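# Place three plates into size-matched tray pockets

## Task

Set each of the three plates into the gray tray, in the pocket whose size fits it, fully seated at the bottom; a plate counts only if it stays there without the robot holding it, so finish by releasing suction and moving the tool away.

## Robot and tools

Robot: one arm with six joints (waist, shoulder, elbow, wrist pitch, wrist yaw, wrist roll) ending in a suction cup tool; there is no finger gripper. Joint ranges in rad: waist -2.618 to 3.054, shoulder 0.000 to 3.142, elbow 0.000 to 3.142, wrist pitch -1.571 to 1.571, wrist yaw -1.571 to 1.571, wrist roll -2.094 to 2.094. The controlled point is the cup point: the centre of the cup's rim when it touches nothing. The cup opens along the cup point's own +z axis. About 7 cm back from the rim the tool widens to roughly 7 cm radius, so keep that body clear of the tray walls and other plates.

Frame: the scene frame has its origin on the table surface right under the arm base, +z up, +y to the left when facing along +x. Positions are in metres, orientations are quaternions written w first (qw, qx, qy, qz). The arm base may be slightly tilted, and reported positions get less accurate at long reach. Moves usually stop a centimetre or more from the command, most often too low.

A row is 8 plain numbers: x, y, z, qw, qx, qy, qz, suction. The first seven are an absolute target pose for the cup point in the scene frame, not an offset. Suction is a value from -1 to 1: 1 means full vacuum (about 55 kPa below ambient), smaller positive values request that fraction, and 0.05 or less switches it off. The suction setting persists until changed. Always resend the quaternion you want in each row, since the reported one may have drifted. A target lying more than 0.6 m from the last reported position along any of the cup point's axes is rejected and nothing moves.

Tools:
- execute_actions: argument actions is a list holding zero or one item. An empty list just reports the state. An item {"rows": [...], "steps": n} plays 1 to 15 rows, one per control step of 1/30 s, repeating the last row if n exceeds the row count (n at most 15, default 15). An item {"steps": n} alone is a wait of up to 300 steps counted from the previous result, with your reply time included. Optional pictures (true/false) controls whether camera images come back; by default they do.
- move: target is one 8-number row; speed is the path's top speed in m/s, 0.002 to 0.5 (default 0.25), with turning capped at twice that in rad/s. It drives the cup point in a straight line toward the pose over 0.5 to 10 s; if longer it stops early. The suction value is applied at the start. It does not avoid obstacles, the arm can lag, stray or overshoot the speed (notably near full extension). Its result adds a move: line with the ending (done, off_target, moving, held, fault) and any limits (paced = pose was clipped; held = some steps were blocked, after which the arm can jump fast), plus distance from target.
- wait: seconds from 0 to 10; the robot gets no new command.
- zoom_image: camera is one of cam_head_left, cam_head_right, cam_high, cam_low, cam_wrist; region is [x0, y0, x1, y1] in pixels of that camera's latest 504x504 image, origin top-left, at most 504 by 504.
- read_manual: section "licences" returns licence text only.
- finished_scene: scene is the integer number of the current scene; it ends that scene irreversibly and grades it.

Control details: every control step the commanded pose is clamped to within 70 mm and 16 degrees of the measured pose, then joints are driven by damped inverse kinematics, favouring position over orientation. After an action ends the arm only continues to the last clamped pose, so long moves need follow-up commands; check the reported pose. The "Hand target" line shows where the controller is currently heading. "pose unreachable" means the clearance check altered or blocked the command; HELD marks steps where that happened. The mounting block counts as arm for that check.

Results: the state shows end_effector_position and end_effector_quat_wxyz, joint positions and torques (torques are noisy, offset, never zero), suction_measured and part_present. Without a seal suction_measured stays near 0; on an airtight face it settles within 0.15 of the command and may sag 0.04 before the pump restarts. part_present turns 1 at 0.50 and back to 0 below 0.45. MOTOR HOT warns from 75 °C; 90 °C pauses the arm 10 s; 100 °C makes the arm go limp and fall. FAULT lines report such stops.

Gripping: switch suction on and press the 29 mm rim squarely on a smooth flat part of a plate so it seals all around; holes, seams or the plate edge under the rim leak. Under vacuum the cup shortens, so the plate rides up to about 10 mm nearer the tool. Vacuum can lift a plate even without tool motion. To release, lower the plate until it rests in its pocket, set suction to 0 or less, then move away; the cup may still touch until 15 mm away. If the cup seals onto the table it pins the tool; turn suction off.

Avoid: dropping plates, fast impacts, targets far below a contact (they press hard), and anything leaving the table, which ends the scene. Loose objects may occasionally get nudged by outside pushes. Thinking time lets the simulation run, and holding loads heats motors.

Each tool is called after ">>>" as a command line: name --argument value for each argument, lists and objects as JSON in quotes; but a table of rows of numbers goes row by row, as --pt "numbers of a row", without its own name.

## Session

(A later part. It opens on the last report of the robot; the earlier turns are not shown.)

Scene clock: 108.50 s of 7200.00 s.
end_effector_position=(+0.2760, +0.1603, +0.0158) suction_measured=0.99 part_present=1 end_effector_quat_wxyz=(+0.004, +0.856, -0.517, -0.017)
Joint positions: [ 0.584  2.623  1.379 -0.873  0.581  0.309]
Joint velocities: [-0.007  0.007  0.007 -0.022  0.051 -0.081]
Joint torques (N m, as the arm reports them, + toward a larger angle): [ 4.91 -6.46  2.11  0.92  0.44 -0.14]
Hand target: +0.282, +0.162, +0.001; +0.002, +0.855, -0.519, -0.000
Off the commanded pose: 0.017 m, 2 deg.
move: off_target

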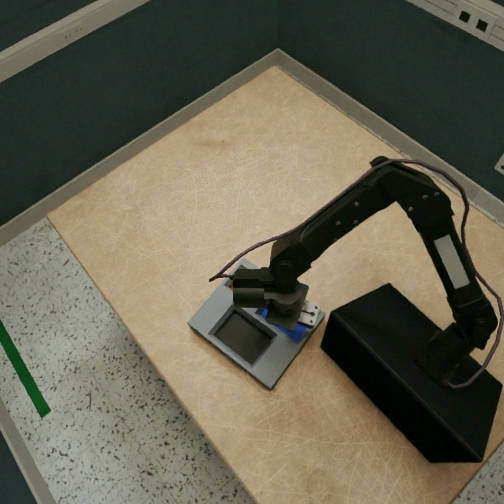

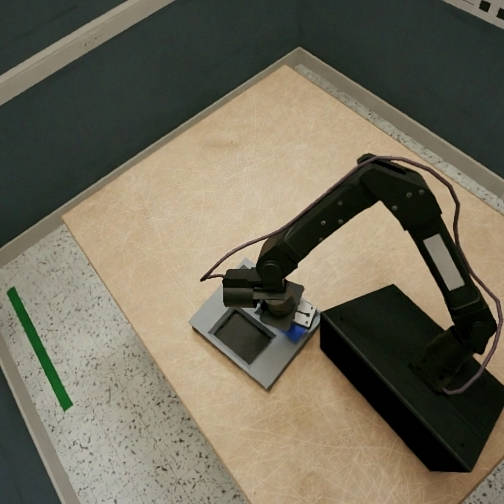

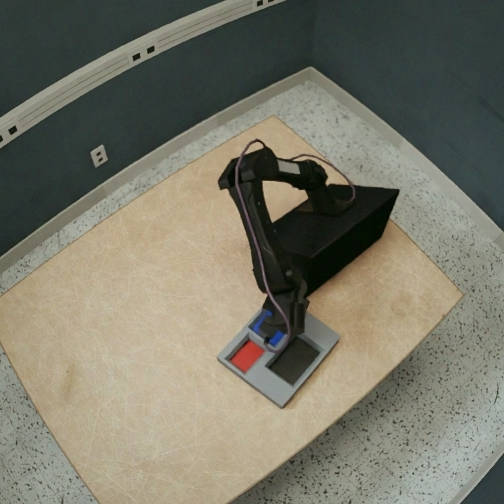

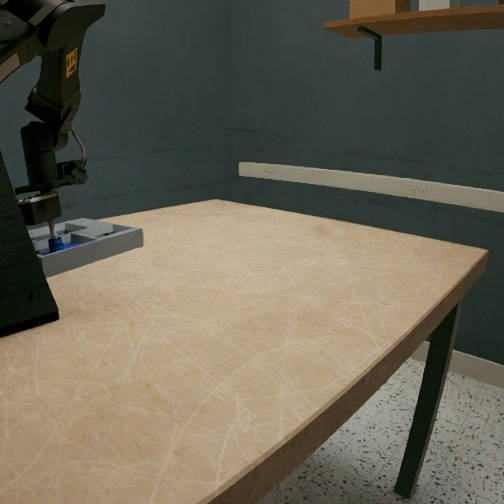

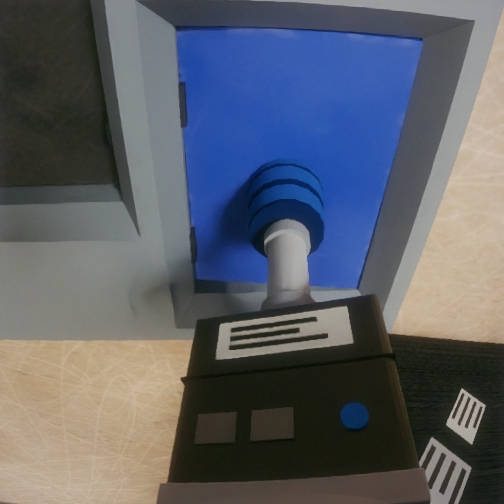

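The right edge is still above its clips, so I'll push left and down.

>>> move --target '[0.275,0.169,-0.008,0,0.855,-0.519,0,1]' --speed 0.02

Scene clock: 111.20 s of 7200.00 s.
end_effector_position=(+0.2760, +0.1605, +0.0126) suction_measured=0.98 part_present=1 end_effector_quat_wxyz=(+0.002, +0.854, -0.520, -0.012)
Joint positions: [ 0.584  2.623  1.362 -0.848  0.59   0.312]
Joint velocities: [-0.017 -0.012  0.002  0.007 -0.007  0.051]
Joint torques (N m, as the arm reports them, + toward a larger angle): [ 5.95 -4.65  1.72  1.12  0.28 -0.11]
Hand target: +0.274, +0.168, -0.007; +0.002, +0.855, -0.519, -0.001
Off the commanded pose: 0.022 m, 1 deg.
move: off_target

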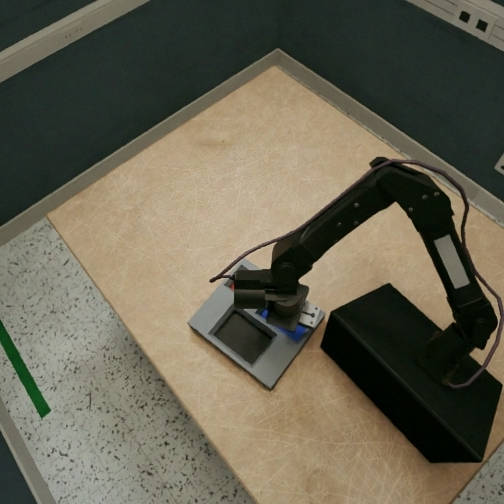

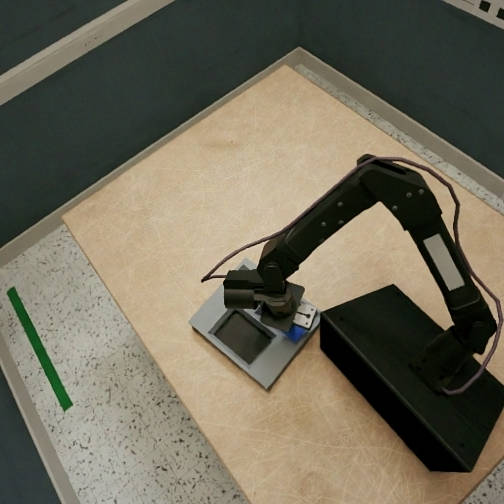

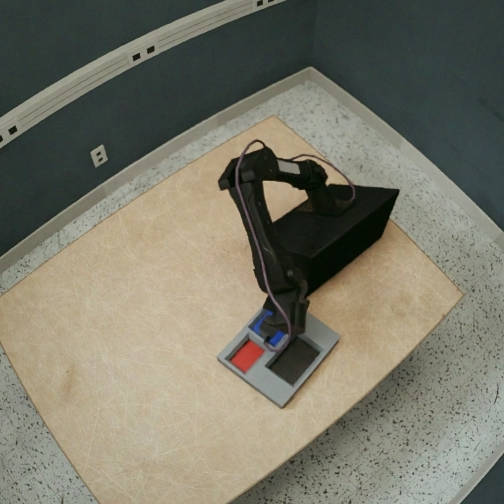

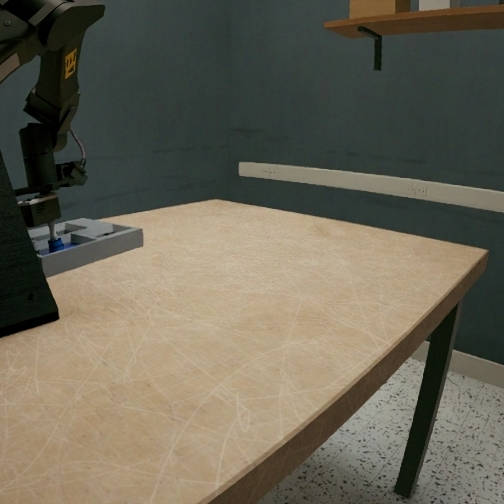

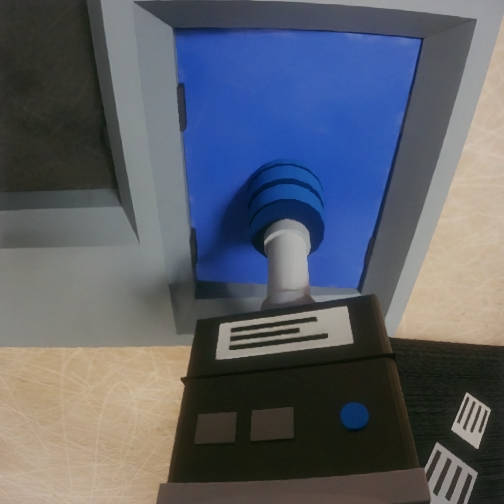

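>>> execute_actions --actions '[{"rows":[[0.276,0.161,0.015,0,0.855,-0.519,0,0],[0.276,0.161,0.02,0,0.855,-0.519,0,0],[0.276,0.161,0.025,0,0.855,-0.519,0,0],[0.276,0.161,0.03,0,0.855,-0.519,0,0],[0.276,0.161,0.035,0,0.855,-0.519,0,0],[0.276,0.161,0.04,0,0.855,-0.519,0,0],[0.28,0.161,0.045,0,0.855,-0.519,0,0],[0.285,0.161,0.045,0,0.855,-0.519,0,0],[0.29,0.161,0.045,0,0.855,-0.519,0,0],[0.296,0.161,0.045,0,0.855,-0.519,0,0],[0.304,0.16,0.045,0,0.855,-0.519,0,0]]}]' --pictures false

>>> move --target '[0.305,0.16,0.0,0,0.855,-0.519,0,0]' --speed 0.03

Scene clock: 115.63 s of 7200.00 s.
end_effector_position=(+0.3044, +0.1624, +0.0413) suction_measured=0.00 part_present=0 end_effector_quat_wxyz=(-0.011, +0.847, -0.532, -0.004)
Joint positions: [ 0.592  2.617  1.496 -0.96   0.595  0.329]
Joint velocities: [-0.129 -0.007  0.203 -0.066 -0.007 -0.037]
Joint torques (N m, as the arm reports them, + toward a larger angle): [ 8.37 -8.95  4.41  0.    0.14 -0.05]
Hand target: +0.304, +0.159, +0.045; -0.001, +0.855, -0.519, +0.000
Off the commanded pose: 0.004 m, 2 deg.
Steps of this call (steps 1 to 118: nothing new was sent; steps 119 to 133: all 15 steps of this action). Readings (end_effector_position | what the end effector reports):
119: (+0.2755, +0.1605, +0.0130) | suction_measured=0.12 part_present=0
120: (+0.2754, +0.1608, +0.0137) | suction_measured=0.00 part_present=0
122: (+0.2743, +0.1609, +0.0163) | suction_measured=0.00 part_present=0
126: (+0.2745, +0.1606, +0.0259) | suction_measured=0.00 part_present=0
133: the state above

Scene clock: 117.77 s of 7200.00 s.
end_effector_position=(+0.3064, +0.1557, +0.0142) suction_measured=0.00 part_present=0 end_effector_quat_wxyz=(-0.001, +0.855, -0.518, -0.004)
Joint positions: [ 0.538  2.647  1.462 -0.886  0.626  0.253]
Joint velocities: [ 0.007 -0.002 -0.027  0.007 -0.022 -0.007]
Joint torques (N m, as the arm reports them, + toward a larger angle): [ 6.19 -6.97  2.25  0.81  0.13 -0.01]
Hand target: +0.305, +0.160, +0.000; +0.001, +0.855, -0.519, -0.000
Off the commanded pose: 0.015 m, 0 deg.
move: off_target

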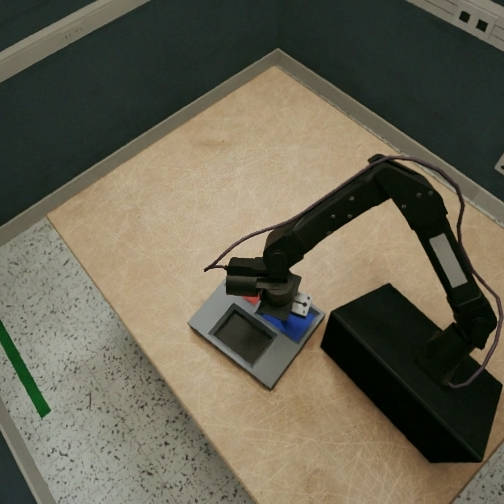

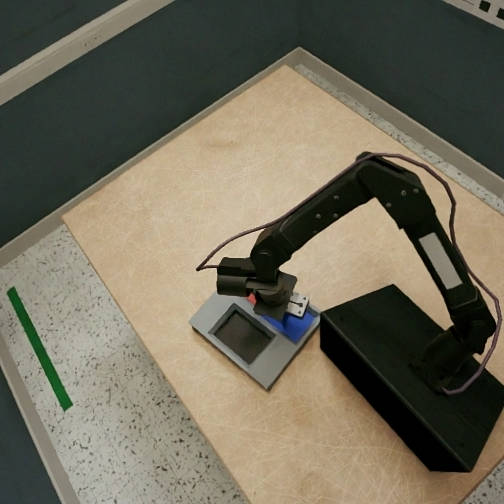

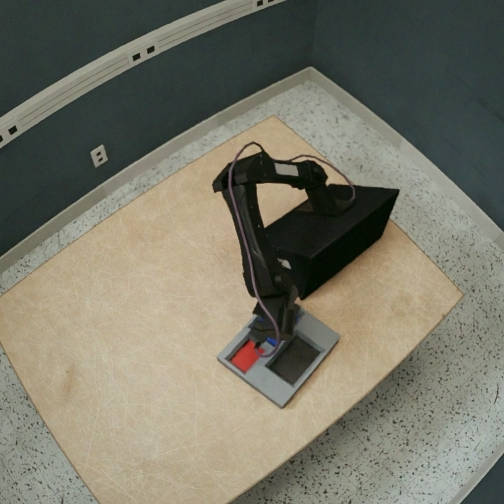

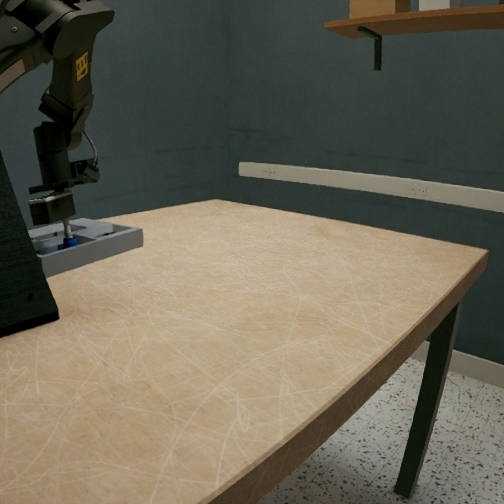

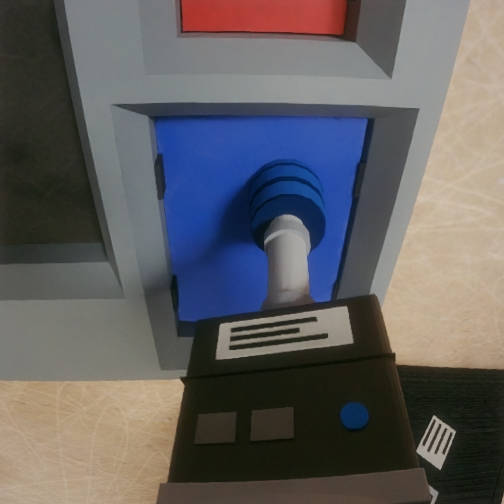

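>>> move --target '[0.303,0.16,0.1,0,0.855,-0.519,0,0]' --speed 0.15

>>> move --target '[0.3,-0.08,0.14,0,0.8,-0.6,0,0]'

>>> zoom_image --camera "cam_head_left" --region '[180,250,340,400]'

>>> zoom_image --camera "cam_high" --region '[210,280,350,420]'

Scene clock: 121.83 s of 7200.00 s.
end_effector_position=(+0.2960, +0.1554, +0.0853) suction_measured=0.00 part_present=0 end_effector_quat_wxyz=(+0.017, +0.858, -0.513, -0.006)
Joint positions: [ 0.663  2.617  1.638 -1.205  0.565  0.394]
Joint velocities: [-0.002 -0.002  0.002 -0.022  0.022 -0.022]
Joint torques (N m, as the arm reports them, + toward a larger angle): [  8.27 -11.42   6.     0.11  -0.02   0.01]
Hand target: +0.302, +0.159, +0.100; -0.001, +0.855, -0.518, -0.000
Off the commanded pose: 0.017 m, 2 deg.
move: off_target

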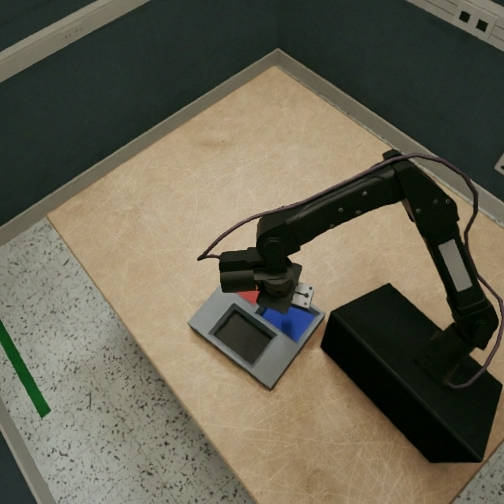

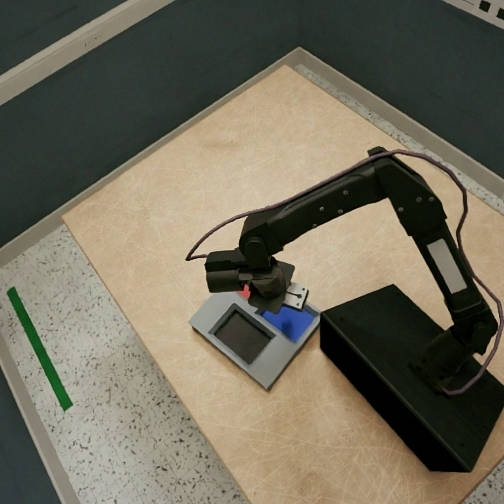

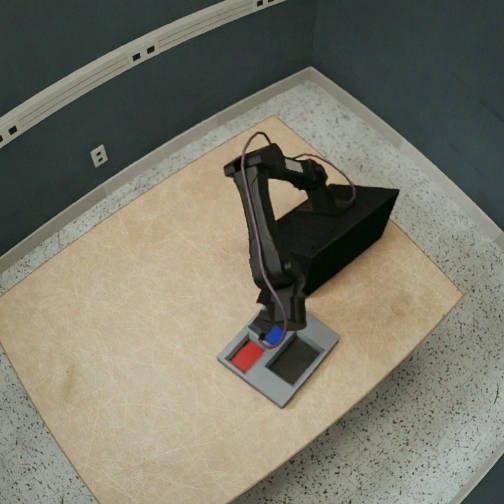

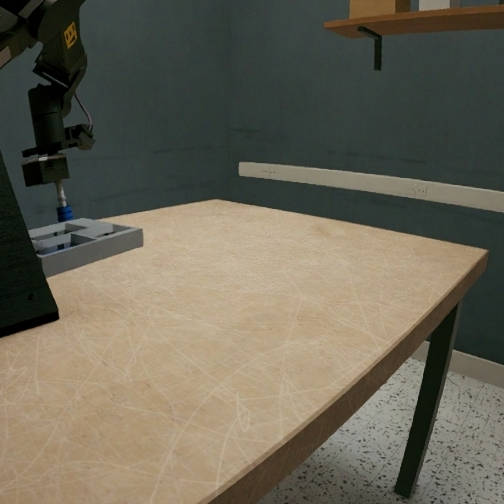

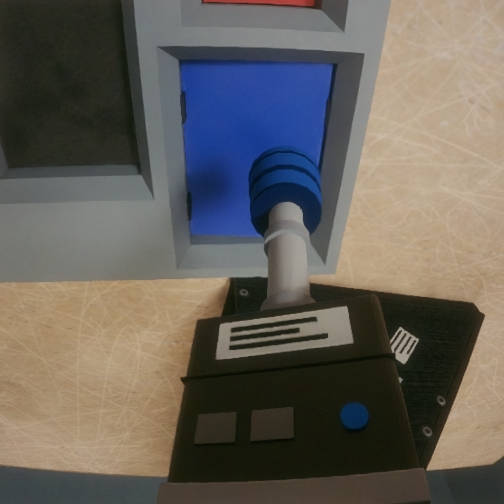

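Scene clock: 123.37 s of 7200.00 s.
end_effector_position=(+0.2902, -0.0788, +0.1290) suction_measured=0.00 part_present=0 end_effector_quat_wxyz=(+0.011, +0.799, -0.601, -0.012)
Joint positions: [ 0.332  1.91   1.35  -1.398  0.706  0.238]
Joint velocities: [-0.012 -0.007 -0.012 -0.081  0.081  0.051]
Joint torques (N m, as the arm reports them, + toward a larger angle): [ 7.52 -6.63  4.62  0.11  0.14 -0.08]
Hand target: +0.296, -0.082, +0.139; +0.002, +0.800, -0.601, +0.001
Off the commanded pose: 0.015 m, 2 deg.
move: off_target

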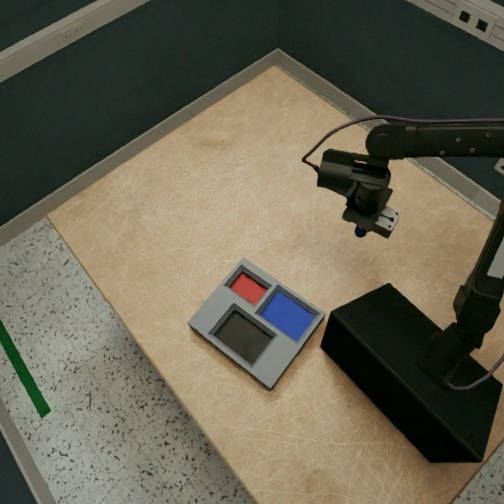

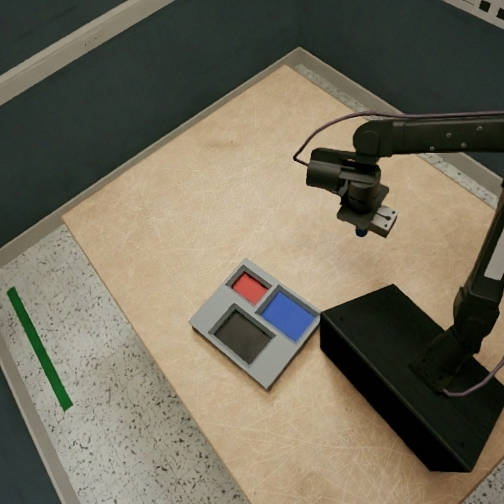

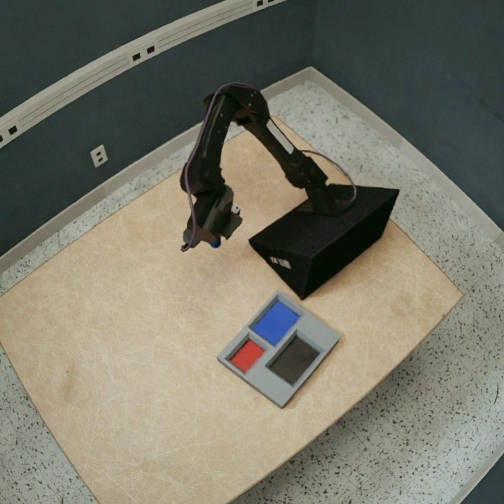

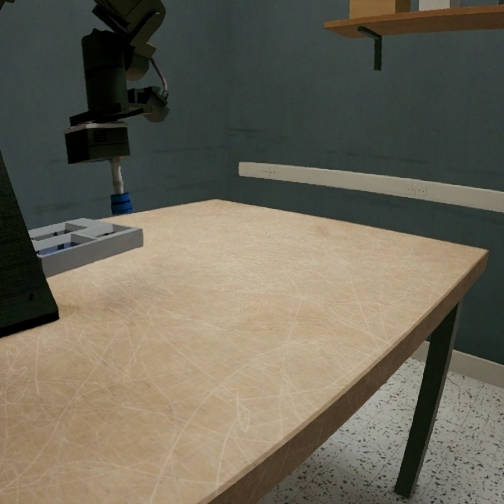

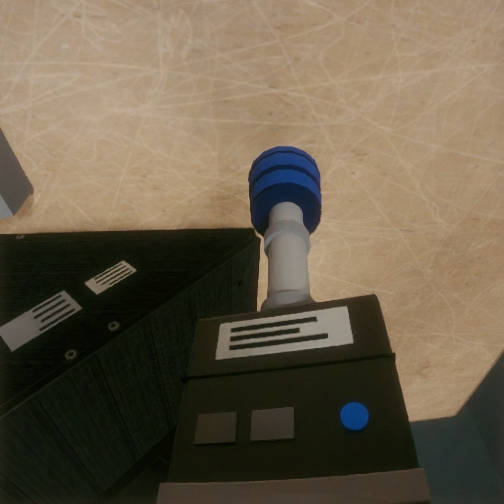

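Region (180, 250, 340, 400) of cam_head_left's 504x504 image, scaled by 3.150, with more detail than that image has; it fills the top 472 rows of this view, and the rest is white.

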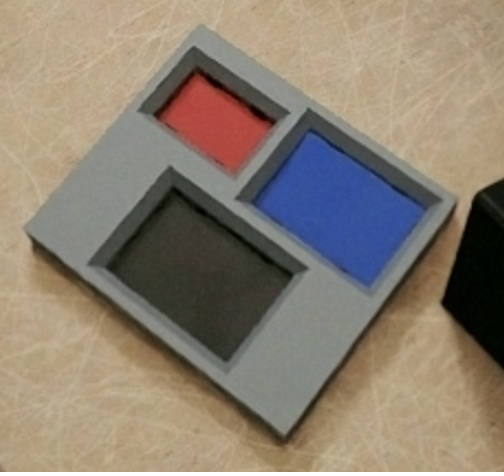

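Region (210, 280, 350, 420) of cam_high's 504x504 image, scaled by 3.600, with more detail than that image has.

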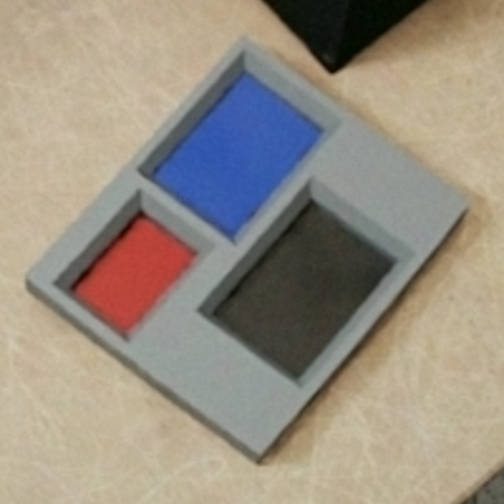

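The blue plate may still sit slightly high, so I'll press it once more, firmly.

>>> move --target '[0.288,0.155,0.07,0,0.855,-0.519,0,0]'

>>> move --target '[0.288,0.156,-0.015,0,0.855,-0.519,0,0]' --speed 0.04

>>> move --target '[0.29,0.15,0.14,0,0.855,-0.519,0,0]' --speed 0.2

Scene clock: 127.80 s of 7200.00 s.
end_effector_position=(+0.2846, +0.1482, +0.0626) suction_measured=0.00 part_present=0 end_effector_quat_wxyz=(+0.015, +0.858, -0.513, -0.007)
Joint positions: [ 0.638  2.58   1.498 -1.087  0.577  0.367]
Joint velocities: [-0.002  0.007  0.022  0.007  0.037  0.022]
Joint torques (N m, as the arm reports them, + toward a larger angle): [ 7.88 -9.44  5.72  0.25  0.    0.04]
Hand target: +0.292, +0.157, +0.071; -0.001, +0.855, -0.518, -0.001
Off the commanded pose: 0.011 m, 2 deg.
move: off_target

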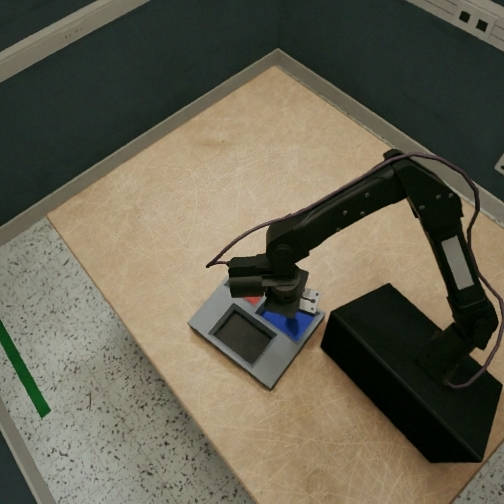

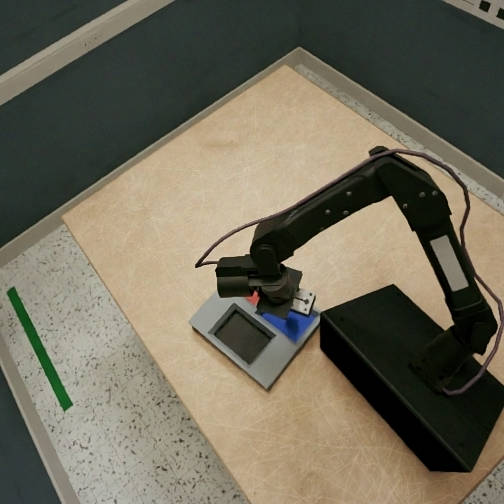

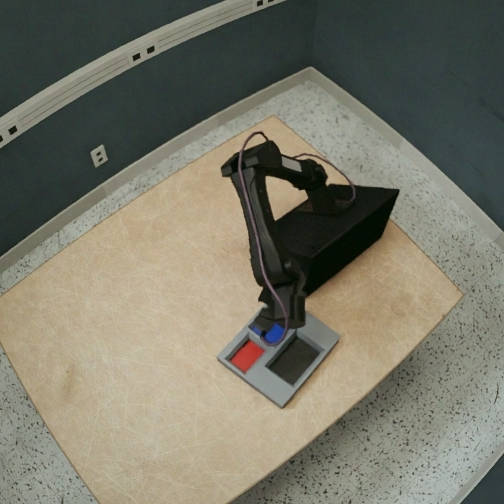

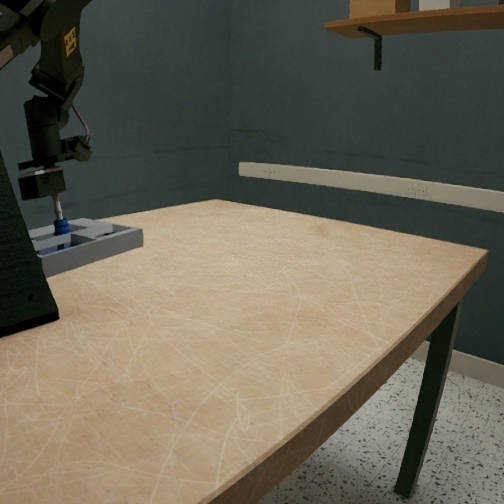

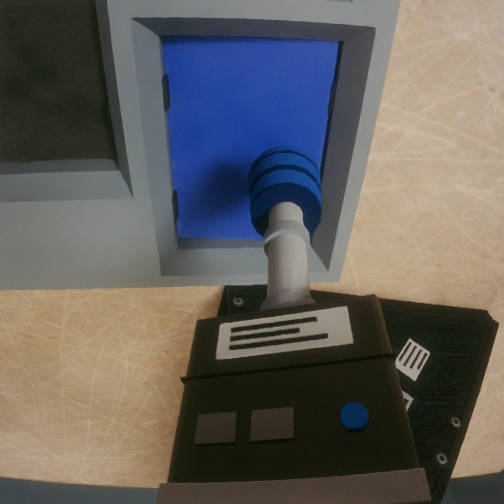

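Scene clock: 130.00 s of 7200.00 s.
end_effector_position=(+0.2881, +0.1485, +0.0070) suction_measured=0.00 part_present=0 end_effector_quat_wxyz=(+0.003, +0.859, -0.513, -0.005)
Joint positions: [ 0.543  2.612  1.359 -0.831  0.626  0.251]
Joint velocities: [-0.007 -0.012 -0.032 -0.022 -0.022 -0.022]
Joint torques (N m, as the arm reports them, + toward a larger angle): [ 4.75 -4.9   1.69  1.13  0.25 -0.06]
Hand target: +0.287, +0.155, -0.014; +0.002, +0.855, -0.519, -0.000
Off the commanded pose: 0.023 m, 1 deg.
move: off_target

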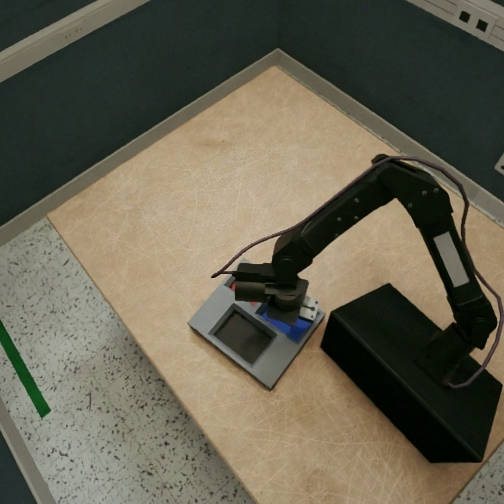

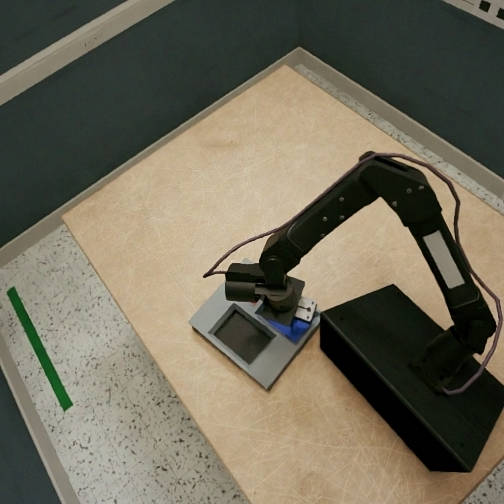

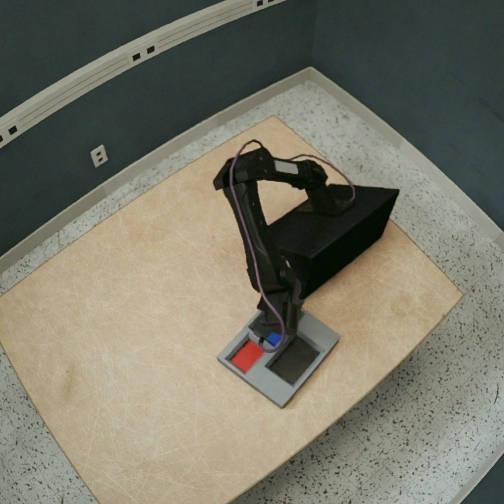

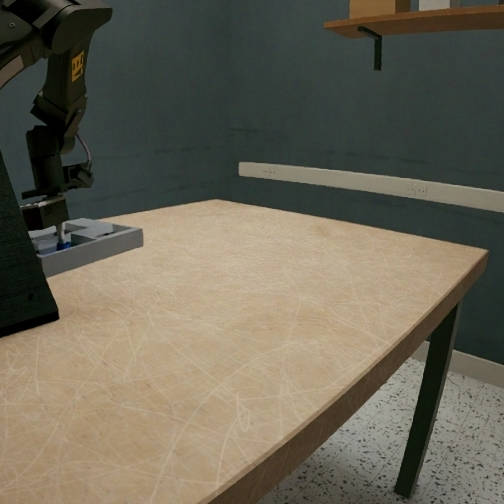

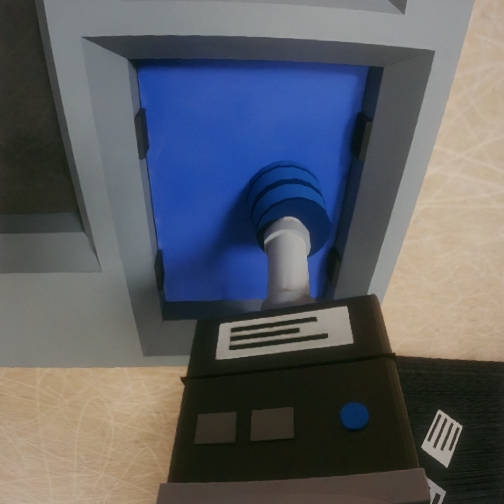

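Scene clock: 131.43 s of 7200.00 s.
end_effector_position=(+0.2851, +0.1448, +0.1269) suction_measured=0.00 part_present=0 end_effector_quat_wxyz=(+0.015, +0.857, -0.515, -0.005)
Joint positions: [ 0.723  2.548  1.675 -1.337  0.532  0.451]
Joint velocities: [ 0.002 -0.002 -0.002 -0.037  0.007 -0.066]
Joint torques (N m, as the arm reports them, + toward a larger angle): [  7.93 -10.52   6.26   0.11   0.01  -0.02]
Hand target: +0.290, +0.149, +0.141; -0.001, +0.855, -0.519, -0.000
Off the commanded pose: 0.015 m, 2 deg.
move: off_target

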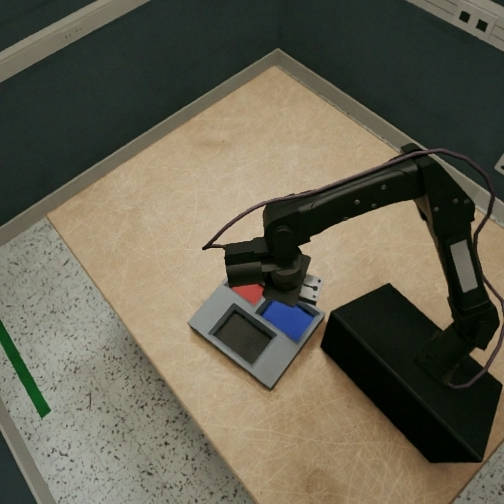

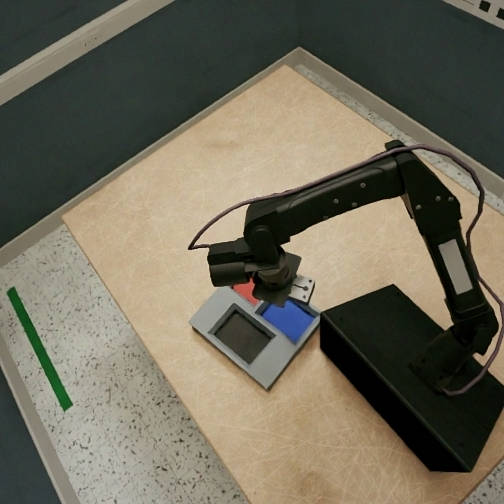

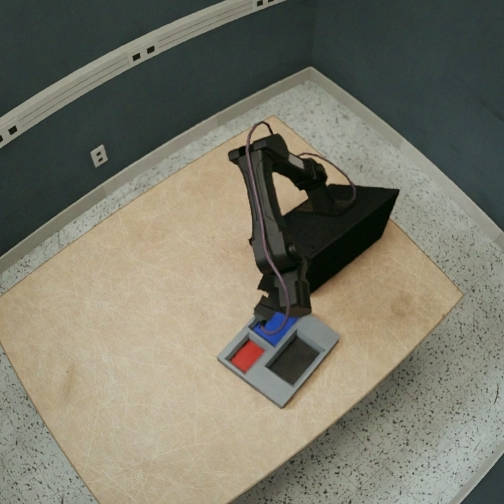

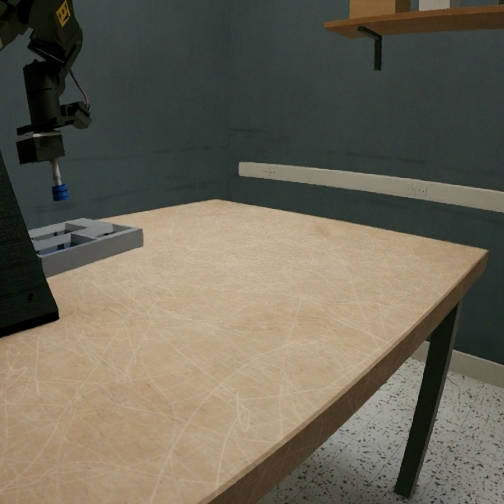

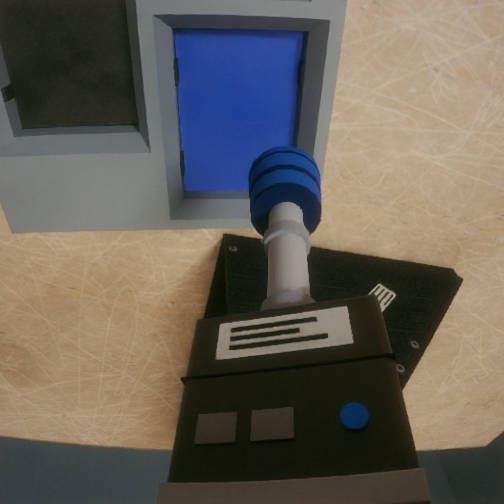

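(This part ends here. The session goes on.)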